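# Close the cabinet's bottom drawer with two arms

## Task

Shove the cabinet's lowest drawer closed until it is at least 90 percent shut and no longer moving, then release it and pull the grippers away; a drawer that stays shut only because the robot is still holding or pressing it does not count.

## Robot and tools

Robot: two UFACTORY 850-style six-joint arms, left_arm and right_arm, each carrying a parallel gripper. Bases in the scene frame: left_arm at (-0.004, +0.375, 0), quat_wxyz (+0.996, 0, 0, +0.092); right_arm at (-0.048, -0.328, 0), quat_wxyz (+0.998, 0, 0, -0.067). The scene frame has its origin on the table top midway between the arms, +x out over the table, +z up, and left_arm on the +y side. The arm names say nothing about which side of a camera image they appear on.

Gripper frame: fingers point along the gripper's +z and open and close along its y. end_effector_position is the point between the closed finger pads, about 2 cm short of the fingertips. Closing moves the tips roughly 10 mm further along +z.

Row layout (shared by execute_actions and move): a single list of 16 numbers covering both arms, always all 16 even when one arm stays still. Order: left_arm x, y, z, qw, qx, qy, qz, opening, then right_arm x, y, z, qw, qx, qy, qz, opening. x, y, z is an absolute target position for that gripper's end_effector_position, in metres, scene frame. The quaternion is an absolute target orientation, scalar first, also in the scene frame. Opening runs from -1 (closed) to +1 (fully open, 0.084 m). To keep an arm still, resend its whole pose and opening from the last result before it stopped. To hold an orientation, repeat your own quaternion rather than copying the drifting reported one.

execute_actions(actions): a list of actions. Each action is a table of up to 15 rows, and each row lasts one control step of 1/30 s. A table with fewer than 15 rows repeats its last row until 15 steps are done, so one action lasts 0.5 s. An empty list only returns state and images. Limits: at every step the commanded pose is clipped to within 70 mm and 16 degrees of the measured pose. An action is rejected for both arms if any target lies more than 0.6 m from that gripper's current position along any of the gripper's own axes. If the first action fails this check, or any action is malformed, nothing runs. After an action the arm travels only as far as its last clipped pose, so a distant target needs further actions.

move(target, speed, blocking): target is one 16-number row of absolute poses. Each gripper follows a straight-line path to it, and both arms finish together within 0.5 to 10 s; anything that would take longer is cut off at 10 s. speed is the peak path speed in m/s, from 0.002 to 0.5, default 0.25, and rotation is capped at twice that value in rad/s. Paths do not avoid obstacles or the other arm. Grippers can lag, drift off the path, and overshoot the speed, most of all near full reach. Faster contact means a harder impact, and the further the target lies beyond the contact point, the harder the push. The opening is applied when the move starts. The result adds a "move:" line giving the ending (done, off_target, moving, held, fault), the limits that applied (paced means the pose was clipped; held means a check blocked some steps, after which the arm may move quickly), and each gripper's distance from its target. If blocking=false the call returns after 0.5 s while the motion carries on. Use wait(0) to check on it. Until the move has ended, moves and execute_actions are refused, so call wait or stop first.

wait(seconds, 0 to 10): the scene runs while both arms keep their last command. It returns early if a running move finishes. stop(): brakes the current move, which needs some room to stop; the fingers keep moving. zoom_image(camera, region [x0,y0,x1,y1] in pixels, at most 504x504) gives a closer view of the latest image. Cameras are cam_high, cam_low, cam_left_wrist and cam_right_wrist, each 504x504. read_manual gives licence text only. finished_scene(scene) ends scene 1 or 2 permanently and reports success. Answering without calling a tool ends everything.

Results: the state line lists each gripper's position, quaternion and velocities. Hand target lines show where the controller is currently heading. grip_measured is the actual finger opening on the same -1 to 1 scale. Step readings list positions, and HELD marks steps where that arm's command was held back. "pose unreachable" means the clearance check changed or blocked a command. Reported hand positions can be off, more so at long reach. Joint torques include offsets and noise.

Avoid: letting the arms collide or press against each other; knocking anything off the table; slamming the drawer or driving far past the contact point. A torque fault happens when contact load reaches a joint's limit (waist 54.6, shoulder 54.6, elbow 45.5, forearm roll 24.5, wrist pitch 17.2, wrist roll 17.2 N m); the arm then backs off, freezes for 10 s and drops the rest of the call. Holding loads heats the motors: a warning appears at 65 °C, and at 80 °C the arm is braked. For this task, approach slowly, push the drawer closed, then release it and back away so it stays shut without help. Expect occasional brief external tugs.

Each tool is called after "Call:" as a command line: name --argument value for each argument, lists and objects as JSON in quotes; but a table of rows of numbers goes row by row, as --pt "numbers of a row", without its own name.

## Session

Call:
execute_actions --actions '[]'

Scene clock: 0.00 s.
left_arm: end_effector_position=(+0.3746, -0.0043, +0.3836) grip_measured=+1.00 end_effector_quat_wxyz=(-0.349, +0.924, +0.142, +0.067) end_effector_velocity=(+0.001, -0.000, +0.001) end_effector_angular_velocity=(+0.000, -0.002, -0.001) | right_arm: end_effector_position=(+0.2591, -0.3439, +0.3378) grip_measured=+1.00 end_effector_quat_wxyz=(-0.526, +0.289, +0.742, +0.300) end_effector_velocity=(+0.000, -0.000, +0.000) end_effector_angular_velocity=(-0.000, -0.000, +0.001)
Joint positions: left_arm=[-1.153 -0.604 -1.57   0.408 -1.584 -1.399  0.084] | right_arm=[-0.278 -0.452 -0.923  0.464 -1.721 -3.076  0.084]
Joint velocities: left_arm=[-0.     0.    -0.001  0.002  0.    -0.     0.   ] | right_arm=[ 0.     0.001 -0.001 -0.    -0.001  0.    -0.   ]
Joint torques (N m, as the arm reports them, + toward a larger angle): no reading
Motor temperatures (°C, as the motors report them): left_arm=[33 30 31 33 36 37] | right_arm=[32 30 34 33 38 35]
Hand target (left_arm): +0.375, -0.004, +0.384; -0.349, +0.924, +0.142, +0.067
Hand target (right_arm): +0.259, -0.344, +0.338; -0.526, +0.289, +0.742, +0.300
camera_calibration (this result's frames):
cam_left_wrist: T_world_to_cam=[[0.322376, -0.698414, -0.638977, 0.157162], [-0.946226, -0.21849, -0.238576, 0.514625], [0.0270146, 0.681528, -0.731293, 0.398754], [0, 0, 0, 1]] pos_world=[0.425514, -0.0495581, 0.514806]
cam_right_wrist: T_world_to_cam=[[0.74071, 0.661066, 0.119751, 0.0298882], [0.262907, -0.12119, -0.95718, 0.281157], [-0.618247, 0.740476, -0.263566, 0.633842], [0, 0, 0, 1]] pos_world=[0.295814, -0.455029, 0.432597]

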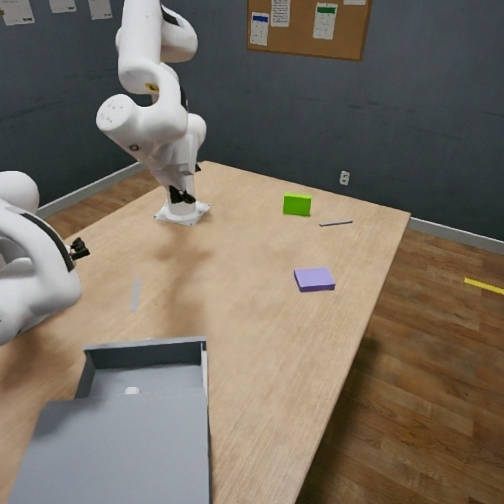

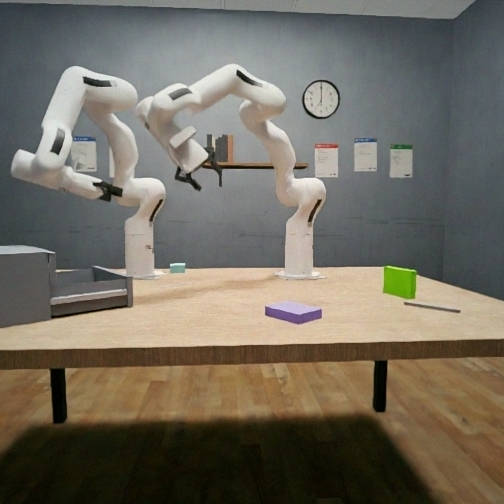

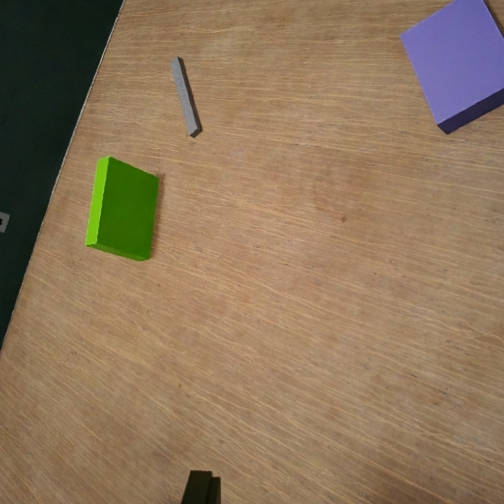

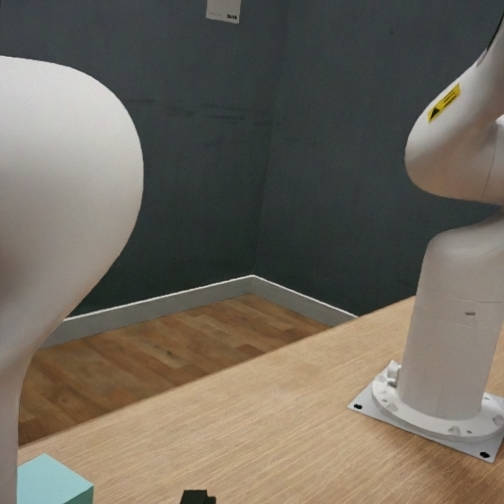

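Call:
move --target '[0.35,0.3,0.4,-0.349,0.924,0.142,0.067,1,0.42,-0.15,0.2,0.343,0.412,0.827,-0.171,-1]'

Call:
move --target '[0.35,0.3,0.4,-0.349,0.924,0.142,0.067,1,0.45,-0.175,0.07,0.343,0.412,0.827,-0.171,-1]'

Call:
move --target '[0.35,0.3,0.4,-0.349,0.924,0.142,0.067,1,0.585,-0.355,0.07,0.343,0.412,0.827,-0.171,-1]' --speed 0.08

Scene clock: 5.07 s.
left_arm: end_effector_position=(+0.3508, +0.2998, +0.4002) grip_measured=+1.00 end_effector_quat_wxyz=(-0.349, +0.924, +0.142, +0.067) end_effector_velocity=(-0.000, +0.001, +0.000) end_effector_angular_velocity=(-0.001, -0.000, -0.000) | right_arm: end_effector_position=(+0.4211, -0.1511, +0.2000) grip_measured=-1.00 end_effector_quat_wxyz=(+0.344, +0.410, +0.826, -0.174) end_effector_velocity=(+0.000, +0.000, -0.002) end_effector_angular_velocity=(-0.011, -0.007, -0.002)
Joint positions: left_arm=[-0.782 -0.01  -0.854  0.617 -1.335 -1.204  0.084] | right_arm=[ 0.848 -0.486 -0.876 -1.154 -0.889 -0.518  0.   ]
Joint velocities: left_arm=[ 0.002  0.002  0.001  0.     0.001  0.002 -0.   ] | right_arm=[ 0.004 -0.01  -0.003 -0.007 -0.011  0.013  0.   ]
Joint torques (N m, as the arm reports them, + toward a larger angle): left_arm=[  2.36  13.56 -14.18   2.46  -0.3   -0.3 ] | right_arm=[  6.07  30.41 -11.33  -1.1   -0.61  -0.68]
Motor temperatures (°C, as the motors report them): left_arm=[33 30 31 33 36 37] | right_arm=[32 30 34 33 38 35]
Hand target (left_arm): +0.351, +0.300, +0.400; -0.349, +0.924, +0.142, +0.067
Hand target (right_arm): +0.421, -0.151, +0.200; +0.345, +0.410, +0.826, -0.175
Off the commanded pose (left_arm): 0.001 m, 0 deg.
Off the commanded pose (right_arm): 0.002 m, 0 deg.
move: done
camera_calibration (this result's frames):
cam_left_wrist: T_world_to_cam=[[0.32311, -0.698421, -0.638598, 0.38749], [-0.945988, -0.219405, -0.23868, 0.56267], [0.0265876, 0.681226, -0.73159, 0.204681], [0, 0, 0, 1]] pos_world=[0.401635, 0.25465, 0.531492]
cam_right_wrist: T_world_to_cam=[[0.811884, 0.583814, -0.00230596, -0.218263], [0.413724, -0.572552, 0.707826, -0.334689], [0.411918, -0.575627, -0.706383, 0.010757], [0, 0, 0, 1]] pos_world=[0.311242, -0.0580093, 0.243997]

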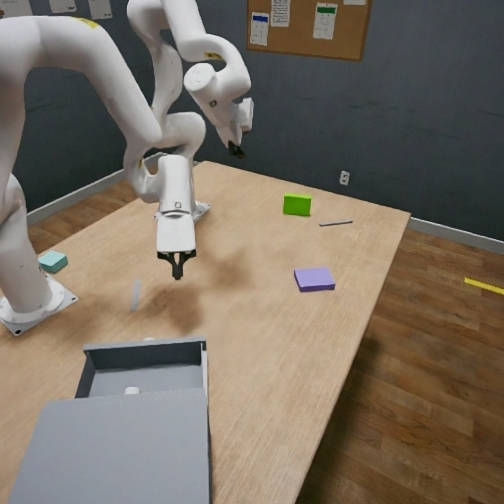

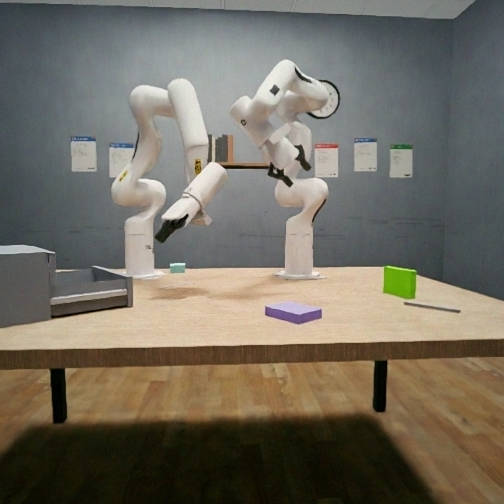

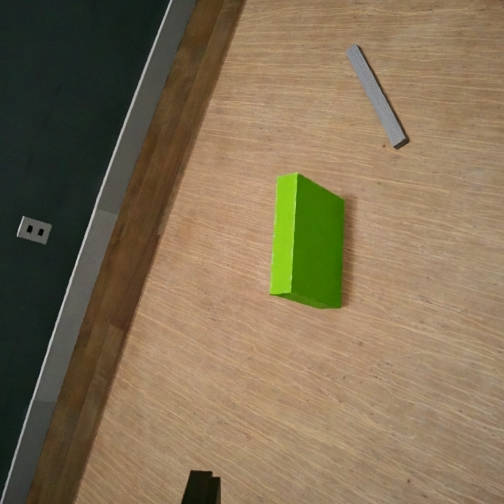

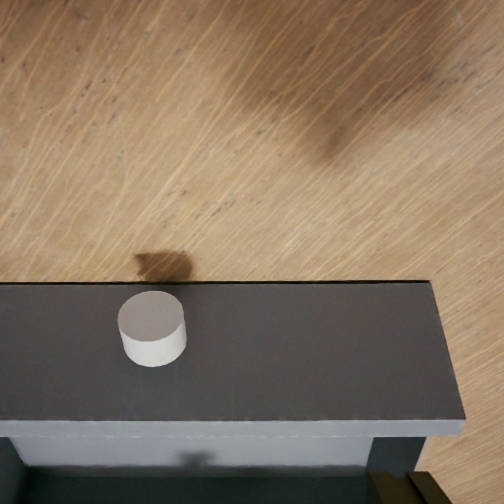

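Scene clock: 6.27 s.
left_arm: end_effector_position=(+0.3500, +0.3000, +0.4000) grip_measured=+1.00 end_effector_quat_wxyz=(-0.349, +0.924, +0.142, +0.067) end_effector_velocity=(-0.000, +0.000, -0.001) end_effector_angular_velocity=(+0.002, +0.002, -0.002) | right_arm: end_effector_position=(+0.4499, -0.1747, +0.0704) grip_measured=-1.00 end_effector_quat_wxyz=(+0.343, +0.412, +0.827, -0.170) end_effector_velocity=(+0.001, -0.000, -0.002) end_effector_angular_velocity=(-0.000, -0.001, +0.001)
Joint positions: left_arm=[-0.783 -0.009 -0.852  0.617 -1.335 -1.205  0.084] | right_arm=[ 0.771 -0.782 -0.939 -1.427 -0.796 -0.22   0.   ]
Joint velocities: left_arm=[-0.    -0.001  0.001  0.001 -0.     0.001  0.   ] | right_arm=[-0.001 -0.005 -0.002 -0.005 -0.     0.005  0.   ]
Joint torques (N m, as the arm reports them, + toward a larger angle): left_arm=[  0.58  16.85 -14.61   2.4   -0.58  -0.35] | right_arm=[ 4.56 34.86 -8.05 -0.57 -0.61 -0.74]
Motor temperatures (°C, as the motors report them): left_arm=[33 30 31 33 36 37] | right_arm=[32 30 34 33 38 35]
Hand target (left_arm): +0.350, +0.300, +0.400; -0.349, +0.924, +0.142, +0.067
Hand target (right_arm): +0.450, -0.175, +0.070; +0.343, +0.412, +0.827, -0.171
Off the commanded pose (left_arm): 0.000 m, 0 deg.
Off the commanded pose (right_arm): 0.001 m, 0 deg.
move: done
camera_calibration (this result's frames):
cam_left_wrist: T_world_to_cam=[[0.322526, -0.697976, -0.639379, 0.388102], [-0.946187, -0.21875, -0.238493, 0.561743], [0.0265979, 0.681892, -0.730969, 0.203964], [0, 0, 0, 1]] pos_world=[0.400916, 0.254686, 0.531208]
cam_right_wrist: T_world_to_cam=[[0.811677, 0.584094, 0.00372026, -0.228496], [0.413258, -0.578755, 0.703037, -0.268917], [0.412793, -0.569102, -0.711144, -0.105116], [0, 0, 0, 1]] pos_world=[0.339988, -0.0819951, 0.115156]

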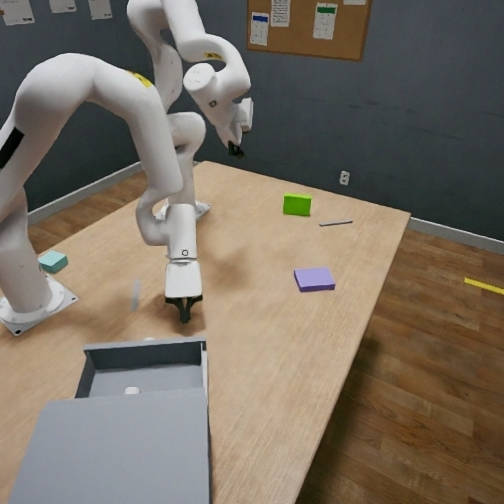

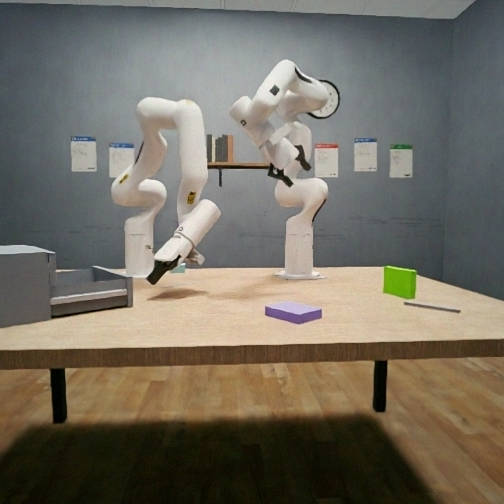

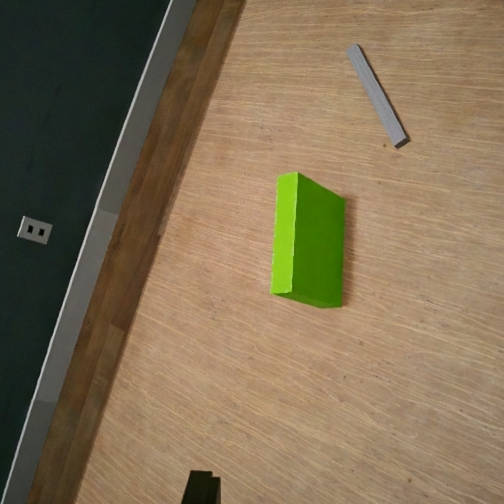

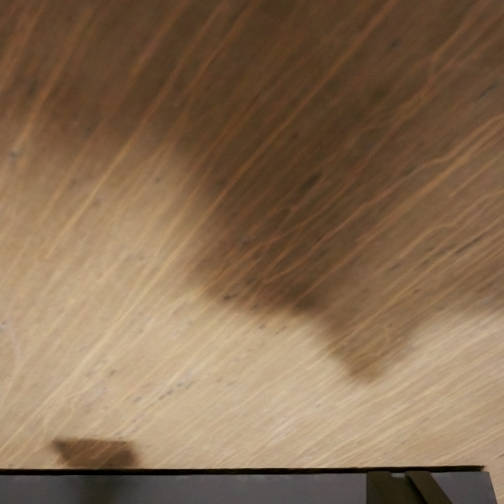

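Scene clock: 9.53 s.
left_arm: end_effector_position=(+0.3500, +0.3000, +0.4000) grip_measured=+1.00 end_effector_quat_wxyz=(-0.349, +0.924, +0.142, +0.067) end_effector_velocity=(-0.001, +0.000, -0.001) end_effector_angular_velocity=(+0.000, +0.002, +0.001) | right_arm: end_effector_position=(+0.5847, -0.3542, +0.0699) grip_measured=-1.00 end_effector_quat_wxyz=(+0.343, +0.412, +0.827, -0.171) end_effector_velocity=(+0.002, -0.001, +0.000) end_effector_angular_velocity=(+0.001, -0.001, +0.001)
Joint positions: left_arm=[-0.783 -0.009 -0.852  0.617 -1.335 -1.205  0.084] | right_arm=[ 0.342 -0.852 -1.092 -1.761 -0.711 -0.337  0.   ]
Joint velocities: left_arm=[ 0.    -0.     0.001 -0.001  0.     0.    -0.   ] | right_arm=[-0.003 -0.001 -0.004 -0.001  0.002 -0.003  0.   ]
Joint torques (N m, as the arm reports them, + toward a larger angle): left_arm=[  1.27  15.69 -14.19   2.42  -0.47  -0.25] | right_arm=[  4.49  38.23 -11.18  -1.6   -0.99  -0.79]
Motor temperatures (°C, as the motors report them): left_arm=[33 30 31 33 36 37] | right_arm=[32 30 34 33 38 35]
Hand target (left_arm): +0.350, +0.300, +0.400; -0.349, +0.924, +0.142, +0.067
Hand target (right_arm): +0.585, -0.354, +0.070; +0.342, +0.412, +0.827, -0.171
Off the commanded pose (left_arm): 0.000 m, 0 deg.
Off the commanded pose (right_arm): 0.001 m, 0 deg.
move: done
camera_calibration (this result's frames):
cam_left_wrist: T_world_to_cam=[[0.322523, -0.69798, -0.639377, 0.388101], [-0.946188, -0.218748, -0.238491, 0.561741], [0.0265994, 0.681889, -0.730972, 0.203966], [0, 0, 0, 1]] pos_world=[0.400915, 0.254684, 0.531206]
cam_right_wrist: T_world_to_cam=[[0.812113, 0.583493, 0.00292515, -0.233486], [0.413288, -0.578743, 0.703029, -0.428099], [0.411906, -0.56973, -0.711155, -0.263017], [0, 0, 0, 1]] pos_world=[0.474883, -0.261371, 0.114603]

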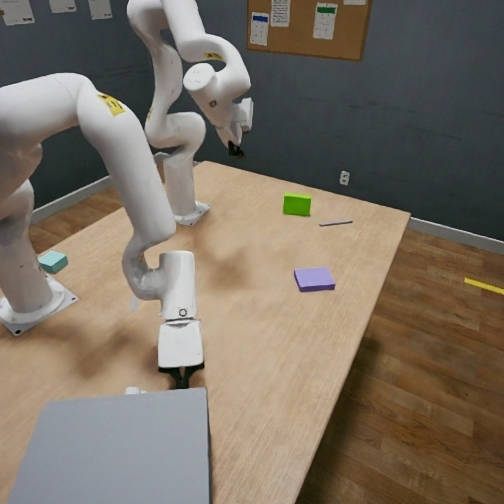

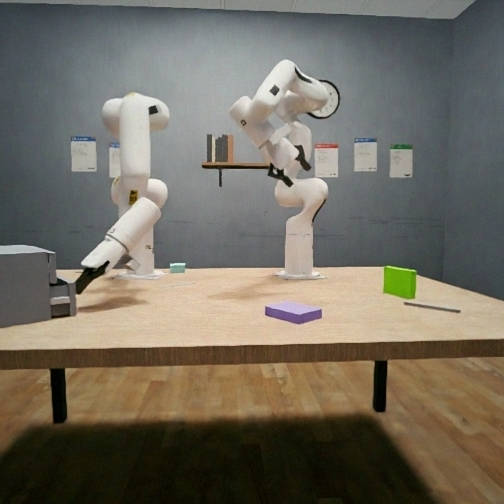

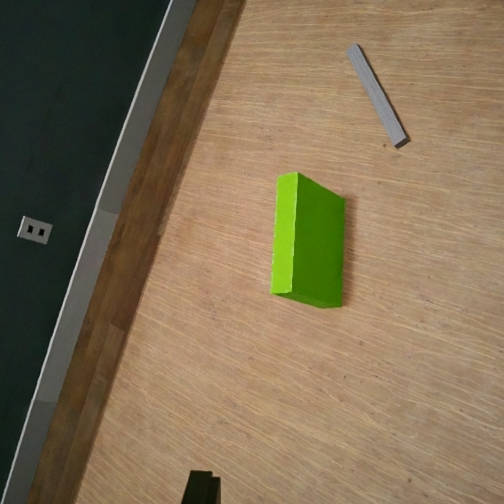

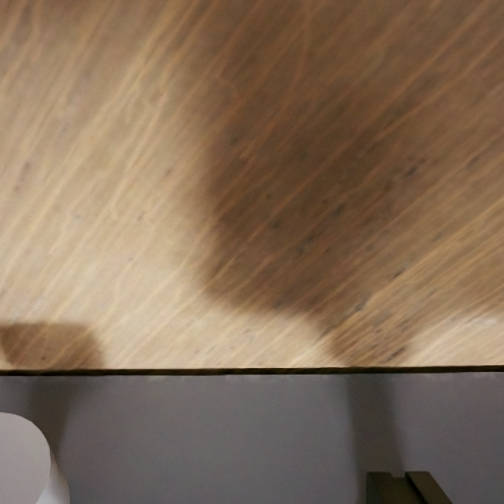

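Call:
move --target '[0.35,0.3,0.4,-0.349,0.924,0.142,0.067,1,0.609,-0.387,0.07,0.343,0.412,0.827,-0.171,-1]' --speed 0.04

Call:
move --target '[0.35,0.3,0.4,-0.349,0.924,0.142,0.067,1,0.54,-0.295,0.08,0.343,0.412,0.827,-0.171,-1]'

Scene clock: 11.17 s.
left_arm: end_effector_position=(+0.3500, +0.3000, +0.4000) grip_measured=+1.00 end_effector_quat_wxyz=(-0.349, +0.924, +0.142, +0.067) end_effector_velocity=(+0.000, -0.000, +0.000) end_effector_angular_velocity=(+0.000, -0.001, -0.001) | right_arm: end_effector_position=(+0.6088, -0.3868, +0.0700) grip_measured=-1.00 end_effector_quat_wxyz=(+0.343, +0.412, +0.827, -0.171) end_effector_velocity=(+0.002, -0.001, -0.000) end_effector_angular_velocity=(-0.000, +0.000, +0.002)
Joint positions: left_arm=[-0.783 -0.009 -0.852  0.617 -1.335 -1.205  0.084] | right_arm=[ 0.276 -0.878 -1.149 -1.794 -0.689 -0.378  0.   ]
Joint velocities: left_arm=[-0.    -0.    -0.001  0.001 -0.     0.     0.   ] | right_arm=[-0.002 -0.002 -0.004 -0.002  0.001 -0.003  0.   ]
Joint torques (N m, as the arm reports them, + toward a larger angle): left_arm=[  1.07  18.82 -15.01   3.16  -0.34  -0.26] | right_arm=[  4.74  39.68 -12.    -1.2   -1.07  -0.74]
Motor temperatures (°C, as the motors report them): left_arm=[33 30 31 33 36 37] | right_arm=[32 30 34 33 38 35]
Hand target (left_arm): +0.350, +0.300, +0.400; -0.349, +0.924, +0.142, +0.067
Hand target (right_arm): +0.609, -0.387, +0.070; +0.343, +0.412, +0.827, -0.171
Off the commanded pose (left_arm): 0.000 m, 0 deg.
Off the commanded pose (right_arm): 0.000 m, 0 deg.
move: done
camera_calibration (this result's frames):
cam_left_wrist: T_world_to_cam=[[0.322523, -0.69798, -0.639377, 0.388101], [-0.946188, -0.218748, -0.238491, 0.561741], [0.0265994, 0.681889, -0.730972, 0.203966], [0, 0, 0, 1]] pos_world=[0.400915, 0.254684, 0.531206]
cam_right_wrist: T_world_to_cam=[[0.812124, 0.583477, 0.00301351, -0.234047], [0.412932, -0.578381, 0.703536, -0.456672], [0.41224, -0.570114, -0.710653, -0.291828], [0, 0, 0, 1]] pos_world=[0.498953, -0.293945, 0.114602]

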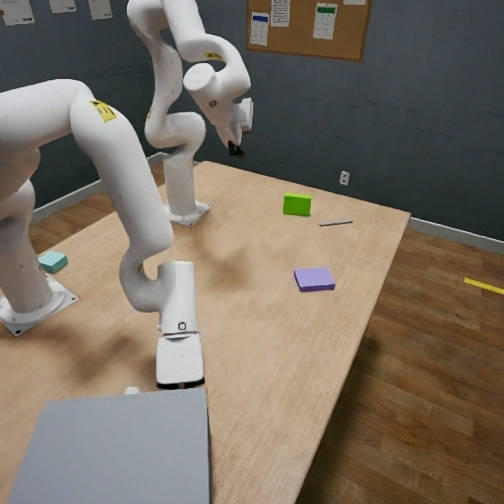

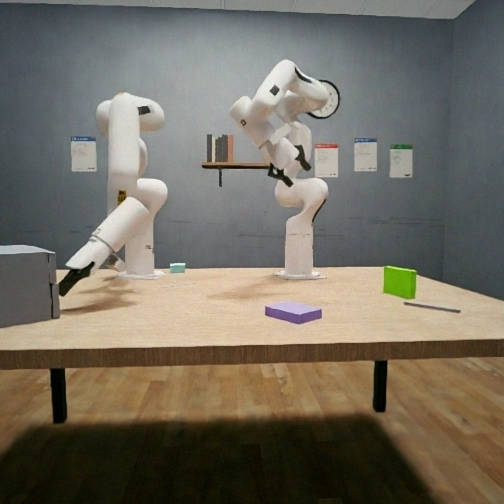

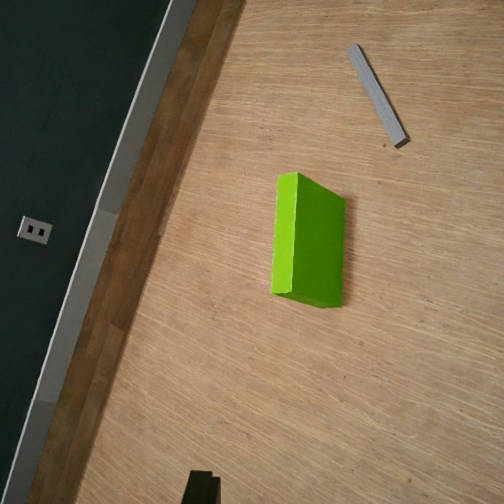

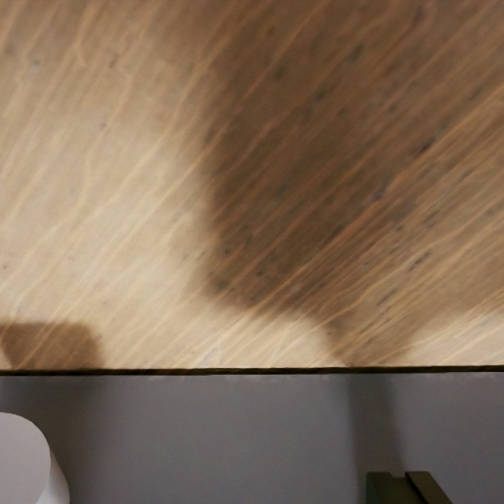

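Scene clock: 12.27 s.
left_arm: end_effector_position=(+0.3500, +0.3000, +0.4000) grip_measured=+1.00 end_effector_quat_wxyz=(-0.349, +0.924, +0.142, +0.067) end_effector_velocity=(-0.000, +0.000, +0.000) end_effector_angular_velocity=(+0.001, +0.000, -0.001) | right_arm: end_effector_position=(+0.5401, -0.2955, +0.0801) grip_measured=-1.00 end_effector_quat_wxyz=(+0.343, +0.412, +0.827, -0.171) end_effector_velocity=(-0.002, +0.001, -0.000) end_effector_angular_velocity=(-0.001, +0.001, +0.000)
Joint positions: left_arm=[-0.783 -0.009 -0.852  0.617 -1.335 -1.205  0.084] | right_arm=[ 0.473 -0.792 -1.002 -1.663 -0.745 -0.298  0.   ]
Joint velocities: left_arm=[-0.     0.001  0.001  0.001  0.     0.001 -0.   ] | right_arm=[ 0.004  0.001  0.002  0.003 -0.001 -0.     0.   ]
Joint torques (N m, as the arm reports them, + toward a larger angle): left_arm=[  3.    16.78 -14.56   2.73  -0.4   -0.29] | right_arm=[ 5.64 36.37 -9.32 -1.1  -0.69 -0.68]
Motor temperatures (°C, as the motors report them): left_arm=[33 30 31 33 36 37] | right_arm=[32 30 34 33 38 35]
Hand target (left_arm): +0.350, +0.300, +0.400; -0.349, +0.924, +0.142, +0.067
Hand target (right_arm): +0.540, -0.295, +0.080; +0.343, +0.412, +0.827, -0.171
Off the commanded pose (left_arm): 0.000 m, 0 deg.
Off the commanded pose (right_arm): 0.001 m, 0 deg.
move: done
camera_calibration (this result's frames):
cam_left_wrist: T_world_to_cam=[[0.322523, -0.69798, -0.639377, 0.388101], [-0.946188, -0.218748, -0.238491, 0.561741], [0.0265992, 0.681889, -0.730972, 0.203966], [0, 0, 0, 1]] pos_world=[0.400915, 0.254684, 0.531206]
cam_right_wrist: T_world_to_cam=[[0.812011, 0.583632, 0.00335134, -0.231461], [0.412663, -0.578182, 0.703857, -0.382475], [0.412731, -0.570157, -0.710334, -0.204631], [0, 0, 0, 1]] pos_world=[0.430239, -0.202724, 0.124628]

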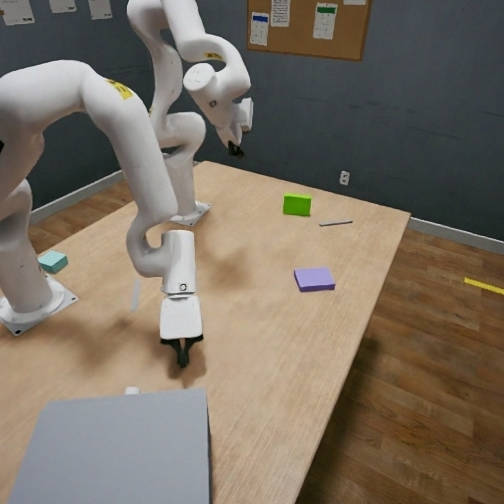

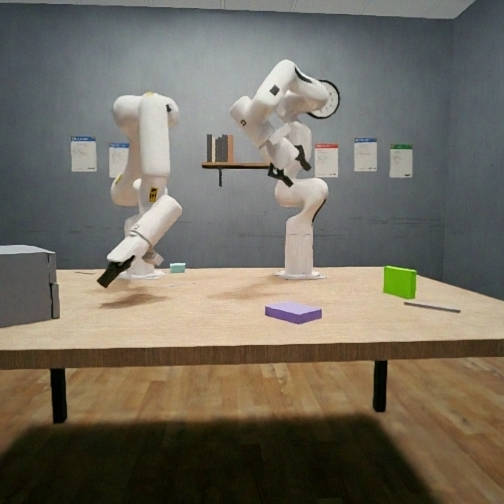

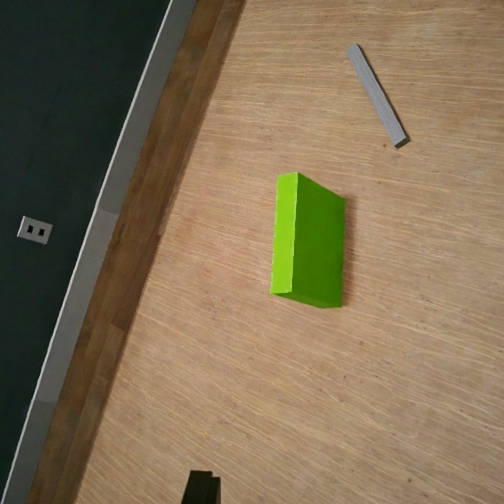

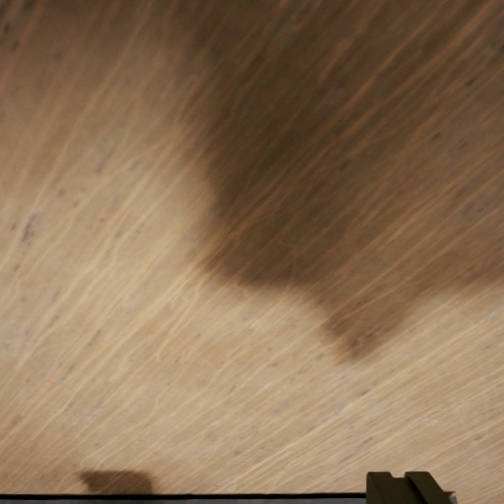

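Call:
finished_scene --scene 2

The scene is finished: the task was done.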